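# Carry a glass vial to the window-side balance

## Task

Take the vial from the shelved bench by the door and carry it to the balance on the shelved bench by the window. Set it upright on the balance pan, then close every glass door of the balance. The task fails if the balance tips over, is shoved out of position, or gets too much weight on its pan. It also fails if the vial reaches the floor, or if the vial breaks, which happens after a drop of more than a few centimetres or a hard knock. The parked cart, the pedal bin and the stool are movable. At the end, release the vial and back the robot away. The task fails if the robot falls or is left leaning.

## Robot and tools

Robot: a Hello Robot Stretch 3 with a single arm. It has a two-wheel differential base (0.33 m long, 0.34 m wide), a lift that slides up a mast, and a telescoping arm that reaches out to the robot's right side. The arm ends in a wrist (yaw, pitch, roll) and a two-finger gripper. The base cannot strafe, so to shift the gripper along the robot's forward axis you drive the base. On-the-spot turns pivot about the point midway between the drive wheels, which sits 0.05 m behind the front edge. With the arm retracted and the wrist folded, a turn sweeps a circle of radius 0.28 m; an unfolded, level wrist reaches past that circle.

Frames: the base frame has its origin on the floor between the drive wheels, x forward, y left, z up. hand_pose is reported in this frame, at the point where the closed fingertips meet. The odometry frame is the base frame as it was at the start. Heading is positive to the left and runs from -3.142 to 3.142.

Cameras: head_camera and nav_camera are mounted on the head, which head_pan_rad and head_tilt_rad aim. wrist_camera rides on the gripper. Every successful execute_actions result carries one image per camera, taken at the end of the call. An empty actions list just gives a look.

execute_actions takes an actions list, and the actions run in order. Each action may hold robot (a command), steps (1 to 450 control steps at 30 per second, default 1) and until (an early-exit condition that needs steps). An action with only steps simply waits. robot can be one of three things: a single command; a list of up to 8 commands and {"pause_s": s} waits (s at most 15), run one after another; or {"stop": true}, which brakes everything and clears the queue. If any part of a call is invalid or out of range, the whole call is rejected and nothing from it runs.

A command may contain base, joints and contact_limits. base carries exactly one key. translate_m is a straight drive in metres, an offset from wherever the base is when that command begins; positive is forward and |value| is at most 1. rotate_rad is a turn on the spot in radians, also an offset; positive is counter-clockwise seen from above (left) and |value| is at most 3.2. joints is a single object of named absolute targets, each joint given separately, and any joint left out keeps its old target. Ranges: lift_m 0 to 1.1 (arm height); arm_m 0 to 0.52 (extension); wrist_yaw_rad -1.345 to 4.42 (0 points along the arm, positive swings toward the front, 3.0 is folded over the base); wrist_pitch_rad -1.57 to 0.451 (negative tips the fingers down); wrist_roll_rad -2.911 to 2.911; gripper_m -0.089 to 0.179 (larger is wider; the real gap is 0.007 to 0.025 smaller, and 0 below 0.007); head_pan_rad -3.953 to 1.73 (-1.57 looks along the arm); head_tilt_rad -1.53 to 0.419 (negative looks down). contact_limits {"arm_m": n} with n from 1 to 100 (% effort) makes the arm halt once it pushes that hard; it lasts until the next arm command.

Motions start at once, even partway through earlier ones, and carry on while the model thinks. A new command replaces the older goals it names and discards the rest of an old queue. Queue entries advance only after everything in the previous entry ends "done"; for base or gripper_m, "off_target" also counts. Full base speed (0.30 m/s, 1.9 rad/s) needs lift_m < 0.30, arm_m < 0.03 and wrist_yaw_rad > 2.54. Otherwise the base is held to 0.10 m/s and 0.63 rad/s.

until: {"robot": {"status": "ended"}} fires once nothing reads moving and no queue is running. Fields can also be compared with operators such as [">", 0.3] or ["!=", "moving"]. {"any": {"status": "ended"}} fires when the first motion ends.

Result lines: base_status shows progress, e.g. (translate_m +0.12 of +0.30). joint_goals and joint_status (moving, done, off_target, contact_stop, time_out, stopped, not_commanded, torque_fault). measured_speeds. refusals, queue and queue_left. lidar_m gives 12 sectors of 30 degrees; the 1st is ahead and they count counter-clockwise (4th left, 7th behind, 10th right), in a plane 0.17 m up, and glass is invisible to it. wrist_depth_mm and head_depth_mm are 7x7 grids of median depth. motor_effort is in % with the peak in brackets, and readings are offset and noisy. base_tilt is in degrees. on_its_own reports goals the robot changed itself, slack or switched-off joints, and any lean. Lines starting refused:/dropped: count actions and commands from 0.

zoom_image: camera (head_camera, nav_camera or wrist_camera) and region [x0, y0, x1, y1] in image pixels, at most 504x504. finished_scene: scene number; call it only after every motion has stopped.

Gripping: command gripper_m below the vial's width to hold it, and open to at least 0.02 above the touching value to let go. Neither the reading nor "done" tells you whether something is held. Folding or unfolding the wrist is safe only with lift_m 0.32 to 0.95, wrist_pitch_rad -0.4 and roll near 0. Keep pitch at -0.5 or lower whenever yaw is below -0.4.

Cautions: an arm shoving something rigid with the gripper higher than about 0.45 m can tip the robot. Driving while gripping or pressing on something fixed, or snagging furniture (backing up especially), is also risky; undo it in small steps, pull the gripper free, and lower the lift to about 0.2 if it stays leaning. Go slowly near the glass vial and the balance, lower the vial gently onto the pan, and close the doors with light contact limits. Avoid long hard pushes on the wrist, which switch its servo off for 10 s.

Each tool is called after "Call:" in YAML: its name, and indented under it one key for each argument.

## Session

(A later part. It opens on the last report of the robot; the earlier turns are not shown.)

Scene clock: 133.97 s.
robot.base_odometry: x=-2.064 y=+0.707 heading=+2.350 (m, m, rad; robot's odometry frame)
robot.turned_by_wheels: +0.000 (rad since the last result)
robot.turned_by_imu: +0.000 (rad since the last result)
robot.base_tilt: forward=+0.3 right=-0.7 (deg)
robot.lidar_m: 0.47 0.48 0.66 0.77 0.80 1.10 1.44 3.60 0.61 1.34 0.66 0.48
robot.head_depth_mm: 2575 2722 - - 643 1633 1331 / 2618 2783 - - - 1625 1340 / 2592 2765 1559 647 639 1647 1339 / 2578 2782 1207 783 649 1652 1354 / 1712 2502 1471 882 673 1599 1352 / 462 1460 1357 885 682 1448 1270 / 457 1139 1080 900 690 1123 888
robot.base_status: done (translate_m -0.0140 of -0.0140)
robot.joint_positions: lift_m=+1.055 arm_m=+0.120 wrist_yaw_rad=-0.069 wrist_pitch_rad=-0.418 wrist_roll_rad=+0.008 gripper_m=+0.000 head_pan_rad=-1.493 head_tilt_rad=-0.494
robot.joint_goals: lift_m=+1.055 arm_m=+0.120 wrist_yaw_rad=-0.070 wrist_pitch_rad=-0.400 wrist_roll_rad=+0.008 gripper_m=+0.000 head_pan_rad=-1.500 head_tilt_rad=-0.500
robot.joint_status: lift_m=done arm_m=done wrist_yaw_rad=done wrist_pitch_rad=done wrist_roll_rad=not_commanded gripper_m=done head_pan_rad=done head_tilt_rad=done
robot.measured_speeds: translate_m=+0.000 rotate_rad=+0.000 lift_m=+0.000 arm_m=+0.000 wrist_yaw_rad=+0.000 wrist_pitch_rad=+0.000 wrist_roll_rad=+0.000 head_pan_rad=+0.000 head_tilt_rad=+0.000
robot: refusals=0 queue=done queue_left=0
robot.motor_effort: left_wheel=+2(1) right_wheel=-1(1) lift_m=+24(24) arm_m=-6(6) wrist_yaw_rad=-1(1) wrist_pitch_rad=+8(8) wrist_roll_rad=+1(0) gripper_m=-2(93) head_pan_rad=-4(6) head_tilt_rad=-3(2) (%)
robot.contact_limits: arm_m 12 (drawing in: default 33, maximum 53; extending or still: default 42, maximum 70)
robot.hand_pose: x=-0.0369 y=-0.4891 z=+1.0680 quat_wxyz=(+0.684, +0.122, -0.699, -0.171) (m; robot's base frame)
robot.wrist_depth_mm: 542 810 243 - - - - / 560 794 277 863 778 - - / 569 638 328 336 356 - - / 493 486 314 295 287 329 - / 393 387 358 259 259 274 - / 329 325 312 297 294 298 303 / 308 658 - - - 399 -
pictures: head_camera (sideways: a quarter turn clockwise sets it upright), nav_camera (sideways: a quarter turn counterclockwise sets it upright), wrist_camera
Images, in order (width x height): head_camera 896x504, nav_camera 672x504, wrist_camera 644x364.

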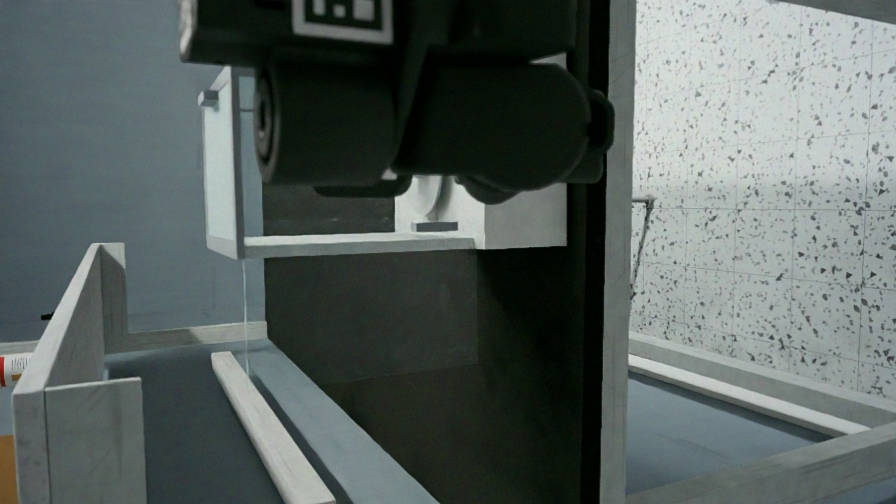

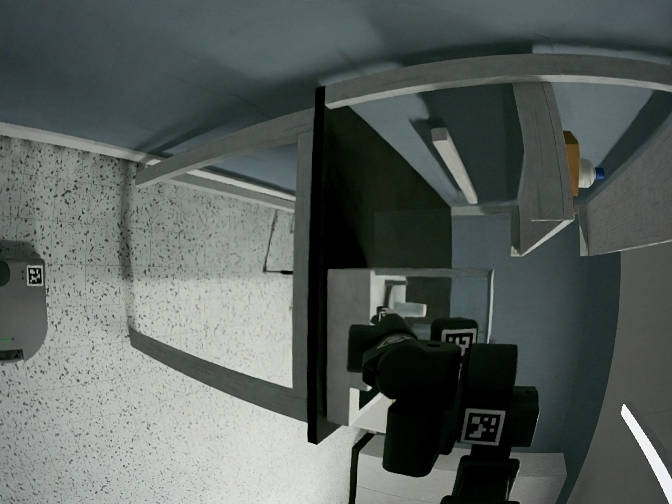

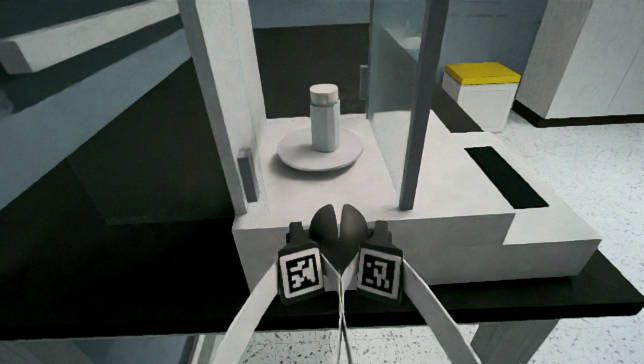

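Call:
execute_actions:
  actions:
    - {"robot":[{"base":{"translate_m":0.065},"joints":{"gripper_m":0.05,"lift_m":1.045}},{"joints":{"arm_m":0.155},"contact_limits":{"arm_m":8}}],"steps":450,"until":{"robot":{"status":"ended"}}}

Call:
zoom_image:
  camera: "nav_camera"
  region: [340,270,460,370]

Scene clock: 139.60 s.
robot.base_odometry: x=-2.110 y=+0.753 heading=+2.350 (m, m, rad; robot's odometry frame)
robot.turned_by_wheels: +0.000 (rad since the last result)
robot.turned_by_imu: +0.000 (rad since the last result)
robot.base_tilt: forward=+0.3 right=-0.6 (deg)
robot.lidar_m: 0.40 0.42 0.57 0.77 0.80 1.10 1.50 3.60 0.64 1.10 0.57 0.42
robot.head_depth_mm: 2573 2727 - - 610 1626 1329 / 2559 2778 - - 615 1625 1337 / 2572 2784 1481 846 657 1642 1345 / 1800 2853 1430 870 667 1643 1349 / 446 1908 1461 880 676 1604 1319 / 454 1251 1247 888 684 1323 921 / 457 975 925 875 690 757 911
robot.base_status: done (translate_m +0.0650 of +0.0650)
robot.joint_positions: lift_m=+1.045 arm_m=+0.155 wrist_yaw_rad=-0.069 wrist_pitch_rad=-0.418 wrist_roll_rad=+0.008 gripper_m=+0.050 head_pan_rad=-1.493 head_tilt_rad=-0.494
robot.joint_goals: lift_m=+1.045 arm_m=+0.155 wrist_yaw_rad=-0.070 wrist_pitch_rad=-0.400 wrist_roll_rad=+0.008 gripper_m=+0.050 head_pan_rad=-1.500 head_tilt_rad=-0.500
robot.joint_status: lift_m=done arm_m=done wrist_yaw_rad=done wrist_pitch_rad=done wrist_roll_rad=not_commanded gripper_m=done head_pan_rad=done head_tilt_rad=done
robot.measured_speeds: translate_m=+0.000 rotate_rad=+0.000 lift_m=+0.000 arm_m=+0.000 wrist_yaw_rad=+0.000 wrist_pitch_rad=+0.000 wrist_roll_rad=+0.000 head_pan_rad=+0.000 head_tilt_rad=+0.000
robot: refusals=0 queue=done queue_left=0
robot.motor_effort: left_wheel=+2(5) right_wheel=-1(5) lift_m=+24(25) arm_m=+4(4) wrist_yaw_rad=-1(1) wrist_pitch_rad=+7(7) wrist_roll_rad=+1(1) gripper_m=+0(96) head_pan_rad=-5(5) head_tilt_rad=-2(2) (%)
robot.contact_limits: arm_m 8 (drawing in: default 33, maximum 53; extending or still: default 42, maximum 70)
robot.hand_pose: x=-0.0369 y=-0.5235 z=+1.0580 quat_wxyz=(+0.684, +0.122, -0.699, -0.171) (m; robot's base frame)
robot.wrist_depth_mm: 465 675 - - - - - / 467 739 875 812 738 - - / 493 606 593 380 303 343 - / 455 462 454 277 262 256 321 / 381 372 371 225 229 224 226 / 316 313 311 247 252 249 255 / 273 271 268 268 266 265 268
pictures: head_camera (sideways: a quarter turn clockwise sets it upright), nav_camera (sideways: a quarter turn counterclockwise sets it upright), wrist_camera
Images, in order (width x height): head_camera 896x504, nav_camera 672x504, wrist_camera 644x364.

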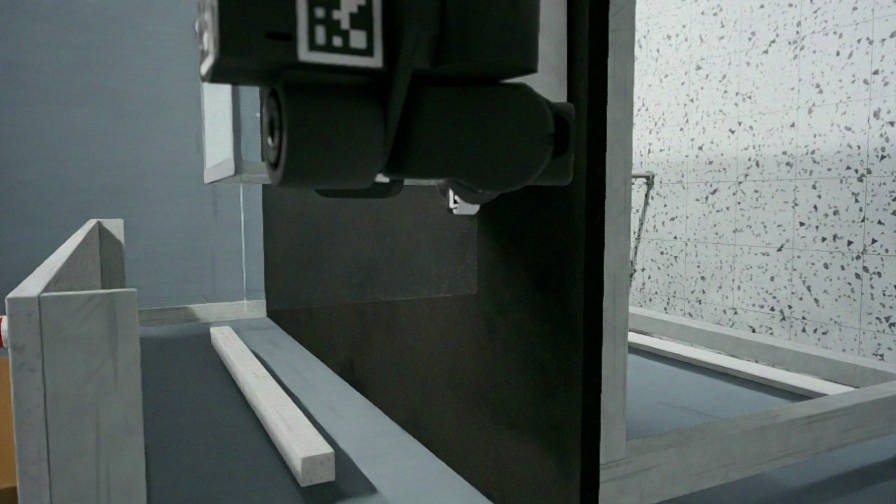

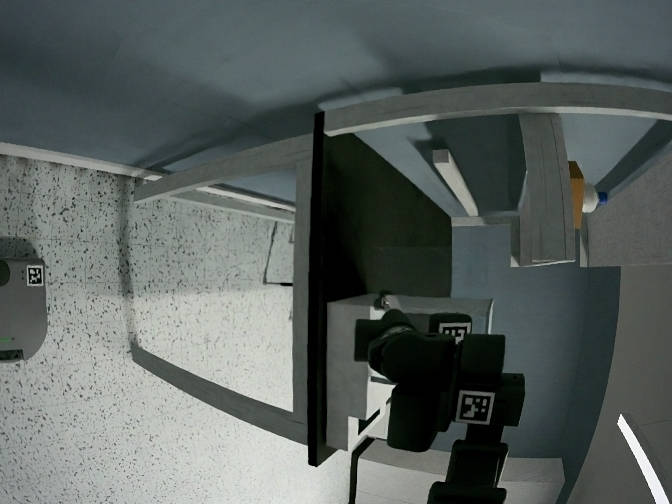

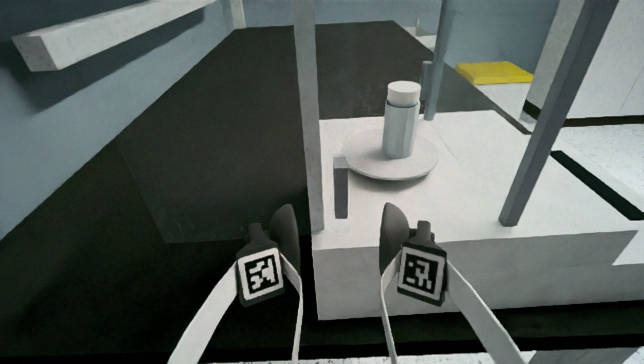

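Region (340, 270, 460, 370) of nav_camera's 672x504 image, scaled by 4.200, with more detail than that image has.

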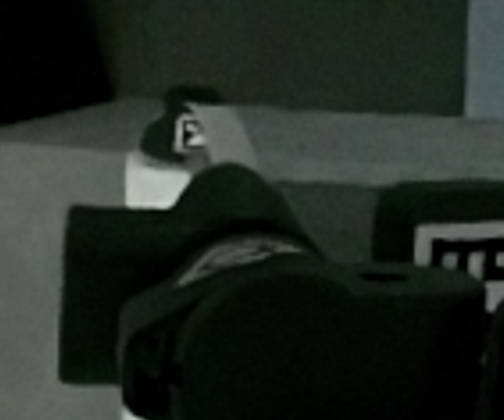

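Call:
execute_actions:
  actions:
    - {"robot":{"joints":{"arm_m":0.175,"gripper_m":0.035},"contact_limits":{"arm_m":7}},"steps":100,"until":{"robot":{"status":"ended"}}}
    - {"robot":{"base":{"translate_m":-0.04}},"steps":100,"until":{"robot":{"status":"ended"}}}

Scene clock: 143.93 s.
robot.base_odometry: x=-2.082 y=+0.724 heading=+2.350 (m, m, rad; robot's odometry frame)
robot.turned_by_wheels: +0.000 (rad since the last result)
robot.turned_by_imu: +0.000 (rad since the last result)
robot.base_tilt: forward=+0.3 right=-0.7 (deg)
robot.lidar_m: 0.44 0.46 0.63 0.77 0.80 1.10 1.46 3.62 0.62 1.25 0.63 0.46
robot.head_depth_mm: 2587 2741 - - 607 1614 1332 / 2577 2778 - - 612 1635 1332 / 2601 2788 1566 682 616 1653 1348 / 2543 2792 1316 870 667 1648 1357 / 915 2126 1456 877 675 1612 1357 / 453 1375 1354 886 681 1422 1256 / 457 1076 1013 895 691 803 885
robot.base_status: done (translate_m -0.0400 of -0.0400)
robot.joint_positions: lift_m=+1.045 arm_m=+0.175 wrist_yaw_rad=-0.066 wrist_pitch_rad=-0.418 wrist_roll_rad=+0.008 gripper_m=+0.035 head_pan_rad=-1.493 head_tilt_rad=-0.494
robot.joint_goals: lift_m=+1.045 arm_m=+0.175 wrist_yaw_rad=-0.070 wrist_pitch_rad=-0.400 wrist_roll_rad=+0.008 gripper_m=+0.035 head_pan_rad=-1.500 head_tilt_rad=-0.500
robot.joint_status: lift_m=done arm_m=done wrist_yaw_rad=done wrist_pitch_rad=done wrist_roll_rad=not_commanded gripper_m=done head_pan_rad=done head_tilt_rad=done
robot.measured_speeds: translate_m=+0.000 rotate_rad=+0.000 lift_m=+0.000 arm_m=+0.000 wrist_yaw_rad=+0.000 wrist_pitch_rad=+0.000 wrist_roll_rad=+0.000 head_pan_rad=+0.000 head_tilt_rad=+0.000
robot: refusals=0 queue=done queue_left=0
robot.motor_effort: left_wheel=+2(3) right_wheel=-3(5) lift_m=+24(24) arm_m=+3(4) wrist_yaw_rad=-3(4) wrist_pitch_rad=+8(7) wrist_roll_rad=+1(0) gripper_m=+0(68) head_pan_rad=-4(5) head_tilt_rad=-2(2) (%)
robot.contact_limits: arm_m 7 (drawing in: default 33, maximum 53; extending or still: default 42, maximum 70)
robot.hand_pose: x=-0.0363 y=-0.5435 z=+1.0580 quat_wxyz=(+0.684, +0.123, -0.699, -0.170) (m; robot's base frame)
robot.wrist_depth_mm: 495 737 171 - - - - / 531 763 201 836 795 - - / 543 611 244 339 338 370 - / 476 462 415 257 262 256 - / 386 375 365 224 229 210 254 / 318 313 310 211 220 215 227 / 272 269 259 247 246 248 247
pictures: head_camera (sideways: a quarter turn clockwise sets it upright), nav_camera (sideways: a quarter turn counterclockwise sets it upright), wrist_camera
Images, in order (width x height): head_camera 896x504, nav_camera 672x504, wrist_camera 644x364.

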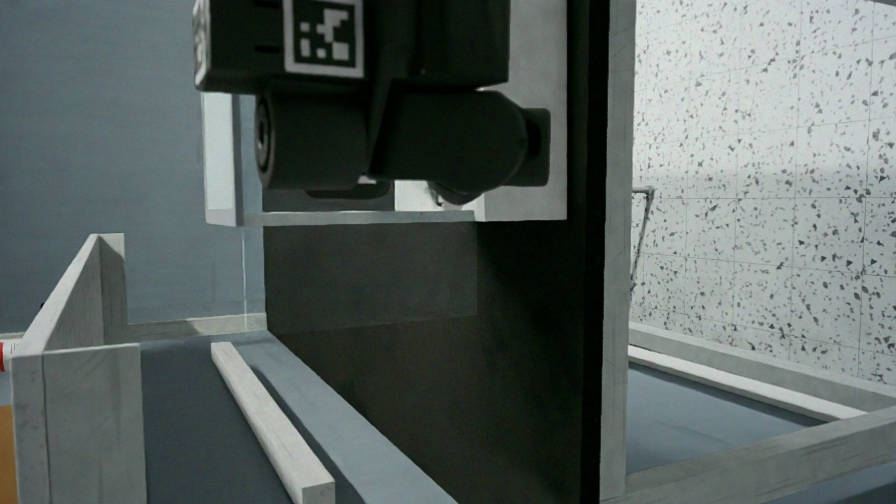

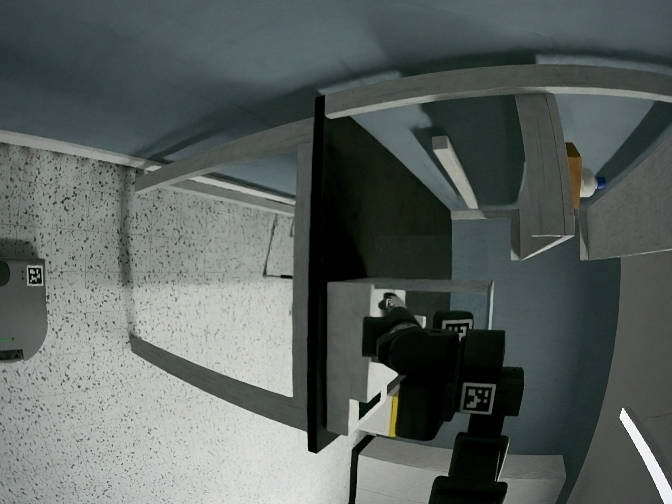

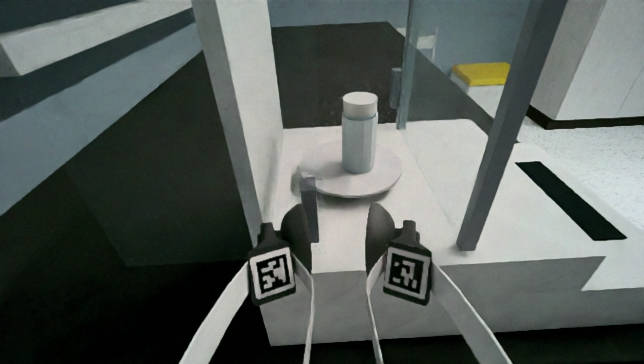

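Call:
execute_actions:
  actions:
    - {"robot":{"base":{"translate_m":-0.082}},"steps":150,"until":{"robot":{"status":"ended"}}}

Scene clock: 147.00 s.
robot.base_odometry: x=-2.024 y=+0.666 heading=+2.350 (m, m, rad; robot's odometry frame)
robot.turned_by_wheels: +0.000 (rad since the last result)
robot.turned_by_imu: +0.000 (rad since the last result)
robot.base_tilt: forward=+0.3 right=-0.7 (deg)
robot.lidar_m: 0.52 0.54 0.75 0.77 0.80 1.10 1.38 3.59 0.59 1.55 0.70 0.54
robot.head_depth_mm: 2562 2740 - - 607 746 821 / 2567 2780 - - 612 1621 1342 / 2613 2747 1565 644 618 1644 1349 / 2575 2795 1436 648 620 1655 1346 / 2318 2510 651 788 667 1658 1356 / 1310 1775 1483 888 681 1521 1285 / 467 1284 1215 898 687 1263 1147
robot.base_status: done (translate_m -0.0820 of -0.0820)
robot.joint_positions: lift_m=+1.045 arm_m=+0.175 wrist_yaw_rad=-0.066 wrist_pitch_rad=-0.418 wrist_roll_rad=+0.008 gripper_m=+0.035 head_pan_rad=-1.493 head_tilt_rad=-0.494
robot.joint_goals: lift_m=+1.045 arm_m=+0.175 wrist_yaw_rad=-0.070 wrist_pitch_rad=-0.400 wrist_roll_rad=+0.008 gripper_m=+0.035 head_pan_rad=-1.500 head_tilt_rad=-0.500
robot.joint_status: lift_m=done arm_m=done wrist_yaw_rad=done wrist_pitch_rad=done wrist_roll_rad=not_commanded gripper_m=done head_pan_rad=done head_tilt_rad=done
robot.measured_speeds: translate_m=+0.000 rotate_rad=+0.000 lift_m=+0.000 arm_m=+0.000 wrist_yaw_rad=+0.000 wrist_pitch_rad=+0.000 wrist_roll_rad=+0.000 head_pan_rad=+0.000 head_tilt_rad=+0.000
robot: refusals=0 queue=done queue_left=0
robot.motor_effort: left_wheel=+2(4) right_wheel=-3(7) lift_m=+25(24) arm_m=+3(3) wrist_yaw_rad=-3(3) wrist_pitch_rad=+8(7) wrist_roll_rad=+1(1) gripper_m=+0(1) head_pan_rad=-4(4) head_tilt_rad=-2(2) (%)
robot.contact_limits: arm_m 7 (drawing in: default 33, maximum 53; extending or still: default 42, maximum 70)
robot.hand_pose: x=-0.0363 y=-0.5435 z=+1.0580 quat_wxyz=(+0.684, +0.123, -0.699, -0.170) (m; robot's base frame)
robot.wrist_depth_mm: 151 214 - - - - - / 153 210 851 754 956 - - / 562 207 295 345 553 - - / 470 203 261 265 284 - - / 380 224 231 217 230 267 - / 316 214 207 210 221 231 - / 273 261 243 248 246 249 253
pictures: head_camera (sideways: a quarter turn clockwise sets it upright), nav_camera (sideways: a quarter turn counterclockwise sets it upright), wrist_camera
Images, in order (width x height): head_camera 896x504, nav_camera 672x504, wrist_camera 644x364.

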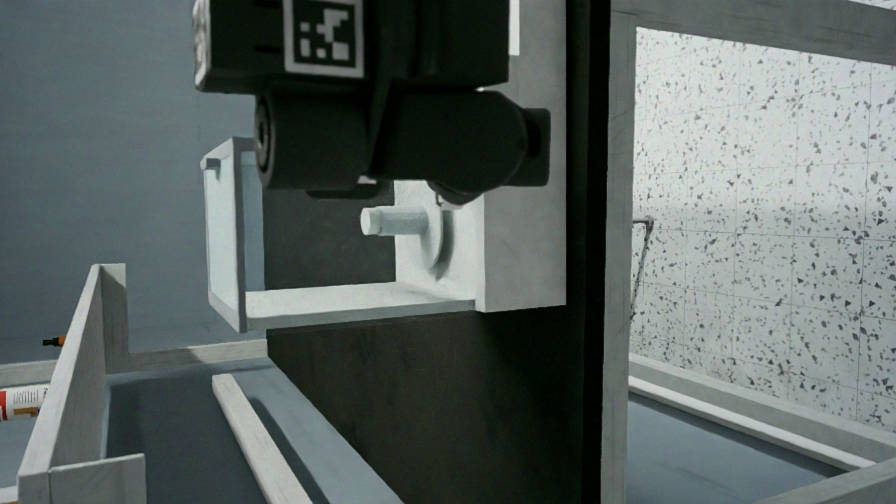

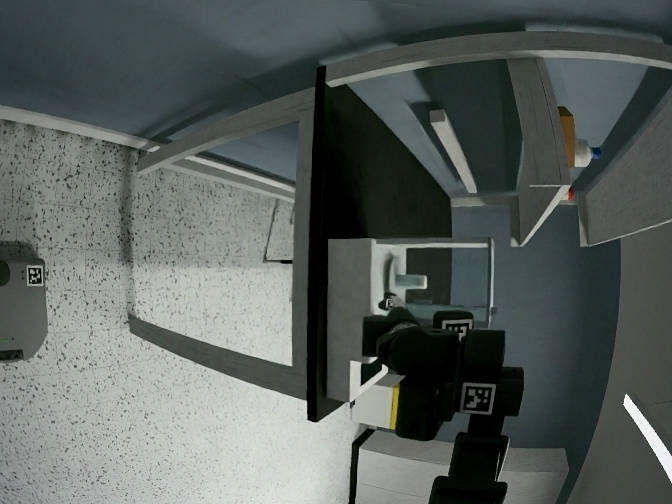

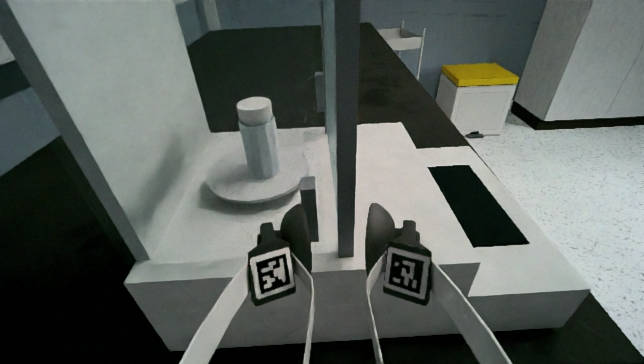

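Call:
execute_actions:
  actions:
    - {"robot":{"base":{"translate_m":-0.01}},"steps":150,"until":{"robot":{"status":"ended"}}}

Call:
zoom_image:
  camera: "wrist_camera"
  region: [220,40,440,280]

Scene clock: 150.23 s.
robot.base_odometry: x=-2.017 y=+0.659 heading=+2.350 (m, m, rad; robot's odometry frame)
robot.turned_by_wheels: +0.000 (rad since the last result)
robot.turned_by_imu: +0.000 (rad since the last result)
robot.base_tilt: forward=+0.3 right=-0.6 (deg)
robot.lidar_m: 0.53 0.55 0.76 0.77 0.80 1.10 1.37 3.61 0.59 1.41 0.70 0.55
robot.head_depth_mm: 2597 2718 - - 606 724 811 / 2582 2800 - - 615 1628 1340 / 2620 2770 1563 650 619 1641 1338 / 2582 2800 1419 647 620 1648 1349 / 2362 2562 720 749 655 1666 1359 / 1103 1802 1491 887 681 1543 1323 / 556 1304 1236 896 688 1288 1173
robot.base_status: done (translate_m -0.0100 of -0.0100)
robot.joint_positions: lift_m=+1.045 arm_m=+0.175 wrist_yaw_rad=-0.066 wrist_pitch_rad=-0.418 wrist_roll_rad=+0.008 gripper_m=+0.035 head_pan_rad=-1.493 head_tilt_rad=-0.494
robot.joint_goals: lift_m=+1.045 arm_m=+0.175 wrist_yaw_rad=-0.070 wrist_pitch_rad=-0.400 wrist_roll_rad=+0.008 gripper_m=+0.035 head_pan_rad=-1.500 head_tilt_rad=-0.500
robot.joint_status: lift_m=done arm_m=done wrist_yaw_rad=done wrist_pitch_rad=done wrist_roll_rad=not_commanded gripper_m=done head_pan_rad=done head_tilt_rad=done
robot.measured_speeds: translate_m=+0.000 rotate_rad=+0.000 lift_m=+0.000 arm_m=+0.000 wrist_yaw_rad=+0.000 wrist_pitch_rad=+0.000 wrist_roll_rad=+0.000 head_pan_rad=+0.000 head_tilt_rad=+0.000
robot: refusals=0 queue=done queue_left=0
robot.motor_effort: left_wheel=+2(4) right_wheel=-3(9) lift_m=+25(24) arm_m=+3(4) wrist_yaw_rad=-3(3) wrist_pitch_rad=+8(7) wrist_roll_rad=+0(1) gripper_m=-1(2) head_pan_rad=-6(5) head_tilt_rad=-2(3) (%)
robot.contact_limits: arm_m 7 (drawing in: default 33, maximum 53; extending or still: default 42, maximum 70)
robot.hand_pose: x=-0.0363 y=-0.5435 z=+1.0580 quat_wxyz=(+0.684, +0.123, -0.699, -0.170) (m; robot's base frame)
robot.wrist_depth_mm: 163 232 - - - - - / 161 227 876 743 - - - / 168 225 317 339 564 - - / 451 220 259 257 294 - - / 381 218 230 209 230 268 - / 317 209 207 212 221 233 - / 272 257 243 248 246 250 261
pictures: head_camera (sideways: a quarter turn clockwise sets it upright), nav_camera (sideways: a quarter turn counterclockwise sets it upright), wrist_camera
Images, in order (width x height): head_camera 896x504, nav_camera 672x504, wrist_camera 644x364.

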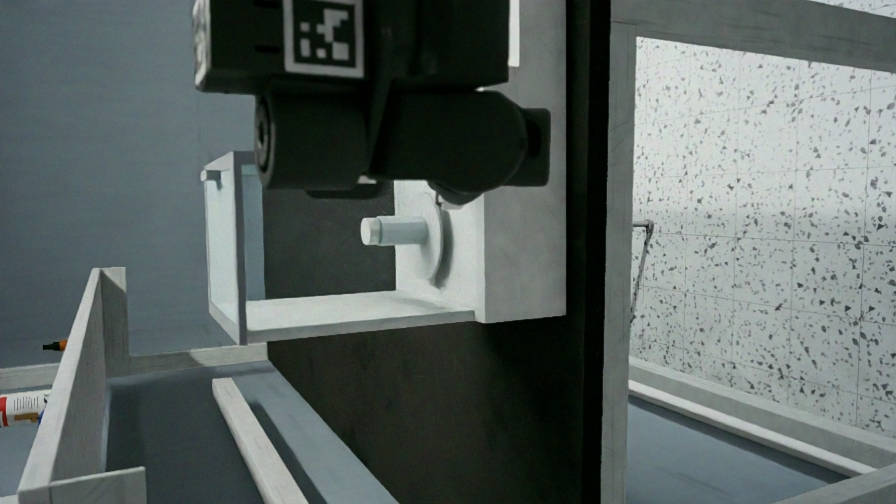

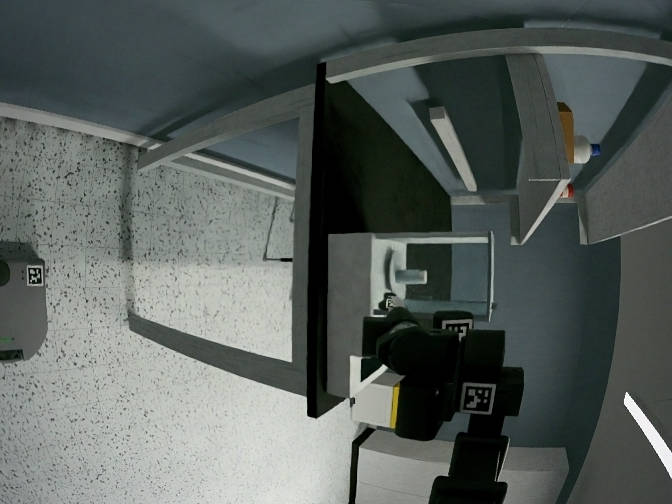

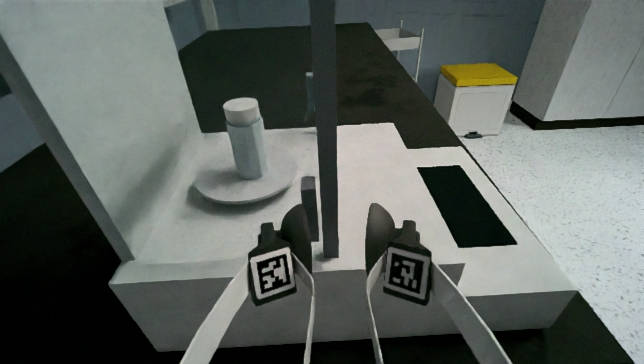

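Region (220, 40, 440, 280) of wrist_camera's 644x364 image, scaled by 2.100; it fills the left 462 columns of this view, and the rest is white.

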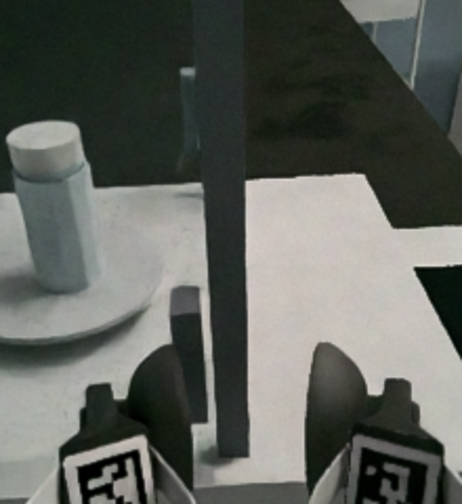

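A few mm more, checking for the stop.

Call:
execute_actions:
  actions:
    - {"robot":{"base":{"translate_m":-0.005}},"steps":150,"until":{"robot":{"status":"ended"}}}

Scene clock: 152.03 s.
robot.base_odometry: x=-2.014 y=+0.655 heading=+2.350 (m, m, rad; robot's odometry frame)
robot.turned_by_wheels: +0.000 (rad since the last result)
robot.turned_by_imu: +0.000 (rad since the last result)
robot.base_tilt: forward=+0.4 right=-0.7 (deg)
robot.lidar_m: 0.54 0.56 0.77 0.77 0.80 1.10 1.36 3.60 0.58 1.41 0.71 0.56
robot.head_depth_mm: 2573 2734 - - 608 724 813 / 2569 2802 - - 613 1626 1339 / 2581 2778 1572 651 617 1647 1340 / 2607 2803 1439 645 618 1651 1343 / 2375 2617 654 653 657 1665 1357 / 1104 1807 1498 887 682 1560 1334 / 748 1317 1243 897 686 1301 1179
robot.base_status: done (translate_m -0.0050 of -0.0050)
robot.joint_positions: lift_m=+1.045 arm_m=+0.175 wrist_yaw_rad=-0.064 wrist_pitch_rad=-0.418 wrist_roll_rad=+0.008 gripper_m=+0.035 head_pan_rad=-1.493 head_tilt_rad=-0.494
robot.joint_goals: lift_m=+1.045 arm_m=+0.175 wrist_yaw_rad=-0.070 wrist_pitch_rad=-0.400 wrist_roll_rad=+0.008 gripper_m=+0.035 head_pan_rad=-1.500 head_tilt_rad=-0.500
robot.joint_status: lift_m=done arm_m=done wrist_yaw_rad=done wrist_pitch_rad=done wrist_roll_rad=not_commanded gripper_m=done head_pan_rad=done head_tilt_rad=done
robot.measured_speeds: translate_m=+0.000 rotate_rad=+0.000 lift_m=+0.000 arm_m=+0.000 wrist_yaw_rad=+0.000 wrist_pitch_rad=+0.000 wrist_roll_rad=+0.000 head_pan_rad=+0.000 head_tilt_rad=+0.000
robot: refusals=0 queue=done queue_left=0
robot.motor_effort: left_wheel=+3(5) right_wheel=-5(8) lift_m=+25(24) arm_m=+3(3) wrist_yaw_rad=-4(5) wrist_pitch_rad=+8(8) wrist_roll_rad=+1(1) gripper_m=-2(2) head_pan_rad=-4(6) head_tilt_rad=-3(3) (%)
robot.contact_limits: arm_m 7 (drawing in: default 33, maximum 53; extending or still: default 42, maximum 70)
robot.hand_pose: x=-0.0359 y=-0.5436 z=+1.0580 quat_wxyz=(+0.684, +0.124, -0.699, -0.170) (m; robot's base frame)
robot.wrist_depth_mm: 168 240 - - - - - / 167 235 861 749 - - - / 169 230 326 340 561 - - / 433 227 261 268 301 - - / 380 225 232 218 240 278 - / 317 209 207 209 222 233 - / 273 254 245 248 246 249 261
pictures: head_camera (sideways: a quarter turn clockwise sets it upright), nav_camera (sideways: a quarter turn counterclockwise sets it upright), wrist_camera
Images, in order (width x height): head_camera 896x504, nav_camera 672x504, wrist_camera 644x364.

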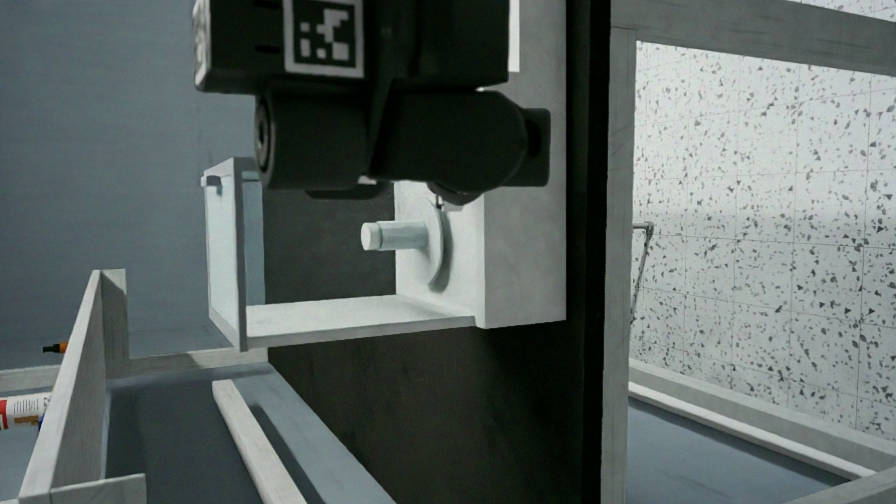

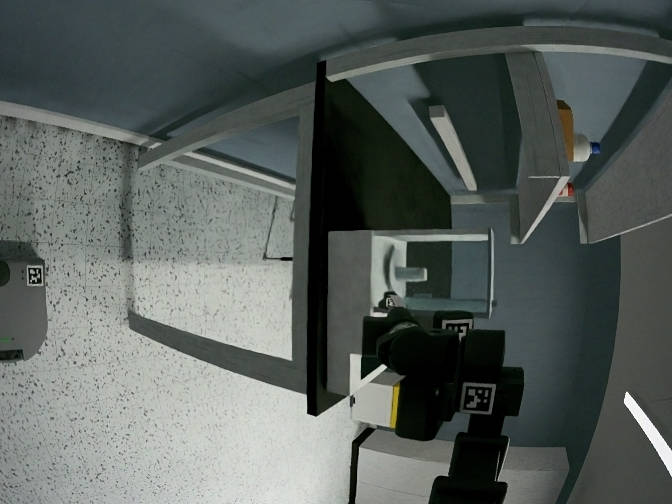

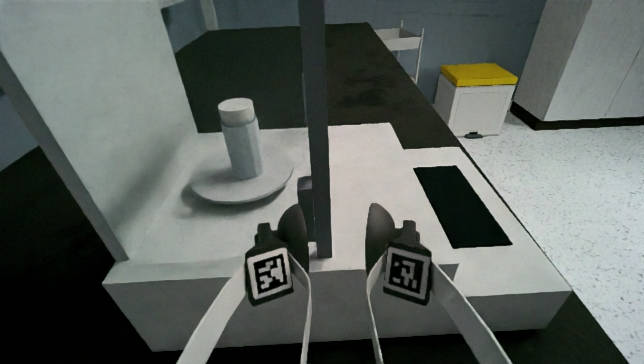

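At the stop.

Call:
execute_actions:
  actions:
    - {"robot":[{"joints":{"gripper_m":0.06}},{"joints":{"arm_m":0.0}}],"steps":200,"until":{"robot":{"status":"ended"}}}

Call:
finished_scene:
  scene: 1

Scene clock: 157.73 s.
robot.base_odometry: x=-2.014 y=+0.655 heading=+2.350 (m, m, rad; robot's odometry frame)
robot.turned_by_wheels: +0.000 (rad since the last result)
robot.turned_by_imu: +0.000 (rad since the last result)
robot.base_tilt: forward=+0.2 right=-0.7 (deg)
robot.lidar_m: 0.54 0.56 0.77 0.77 0.80 1.10 1.36 3.60 0.58 1.41 0.71 0.56
robot.head_depth_mm: 2580 2775 2899 1010 - - - / 2563 2766 1385 952 - - - / 2611 2779 1187 643 - - 1348 / 2595 2837 1439 645 619 1637 1349 / 2364 2587 654 652 656 1660 1357 / 1104 1813 1483 891 681 1564 1318 / 750 1323 1247 893 688 1302 1178
robot.base_status: done (translate_m -0.0050 of -0.0050)
robot.joint_positions: lift_m=+1.045 arm_m=+0.001 wrist_yaw_rad=-0.069 wrist_pitch_rad=-0.418 wrist_roll_rad=+0.008 gripper_m=+0.060 head_pan_rad=-1.493 head_tilt_rad=-0.494
robot.joint_goals: lift_m=+1.045 arm_m=+0.000 wrist_yaw_rad=-0.070 wrist_pitch_rad=-0.400 wrist_roll_rad=+0.008 gripper_m=+0.060 head_pan_rad=-1.500 head_tilt_rad=-0.500
robot.joint_status: lift_m=done arm_m=done wrist_yaw_rad=done wrist_pitch_rad=done wrist_roll_rad=not_commanded gripper_m=done head_pan_rad=done head_tilt_rad=done
robot.measured_speeds: translate_m=+0.000 rotate_rad=+0.000 lift_m=+0.000 arm_m=+0.000 wrist_yaw_rad=+0.000 wrist_pitch_rad=+0.000 wrist_roll_rad=+0.000 head_pan_rad=+0.000 head_tilt_rad=+0.000
robot: refusals=0 queue=done queue_left=0
robot.motor_effort: left_wheel=+2(3) right_wheel=-3(5) lift_m=+24(24) arm_m=-6(6) wrist_yaw_rad=+0(4) wrist_pitch_rad=+8(7) wrist_roll_rad=+0(0) gripper_m=+0(88) head_pan_rad=-5(5) head_tilt_rad=-2(3) (%)
robot.hand_pose: x=-0.0369 y=-0.3698 z=+1.0580 quat_wxyz=(+0.684, +0.122, -0.699, -0.171) (m; robot's base frame)
robot.wrist_depth_mm: 615 794 - - - - - / 663 834 396 813 - - - / 606 610 370 359 431 - - / 474 465 367 372 378 - - / 400 411 398 393 386 - - / 519 940 - - - - - / 585 854 - - - - -
pictures: head_camera (sideways: a quarter turn clockwise sets it upright), nav_camera (sideways: a quarter turn counterclockwise sets it upright), wrist_camera
Images, in order (width x height): head_camera 896x504, nav_camera 672x504, wrist_camera 644x364.

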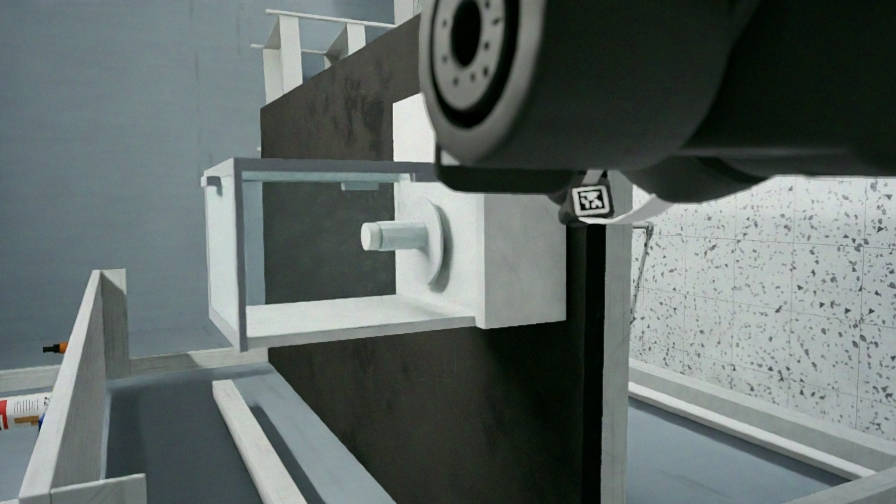

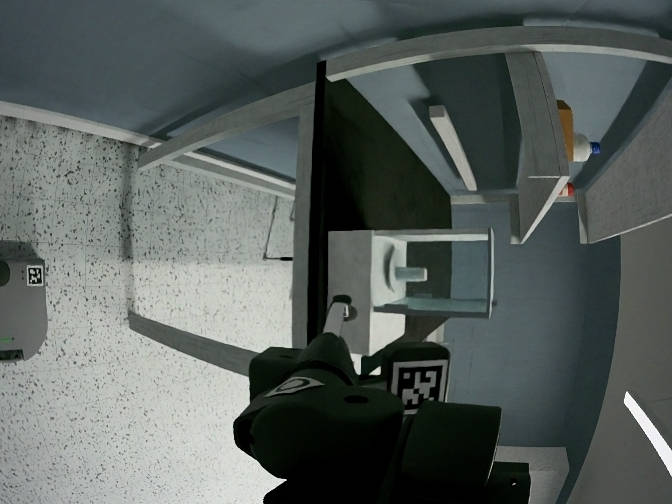

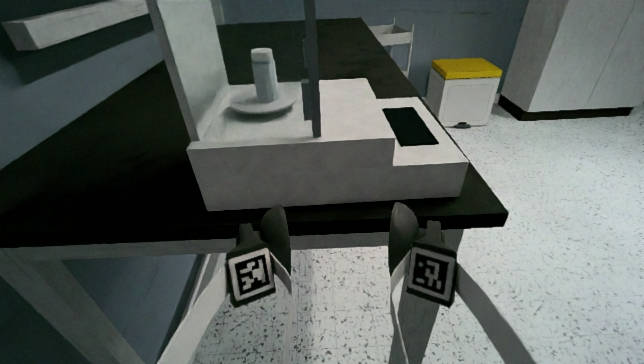

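The scene is finished: the task was done.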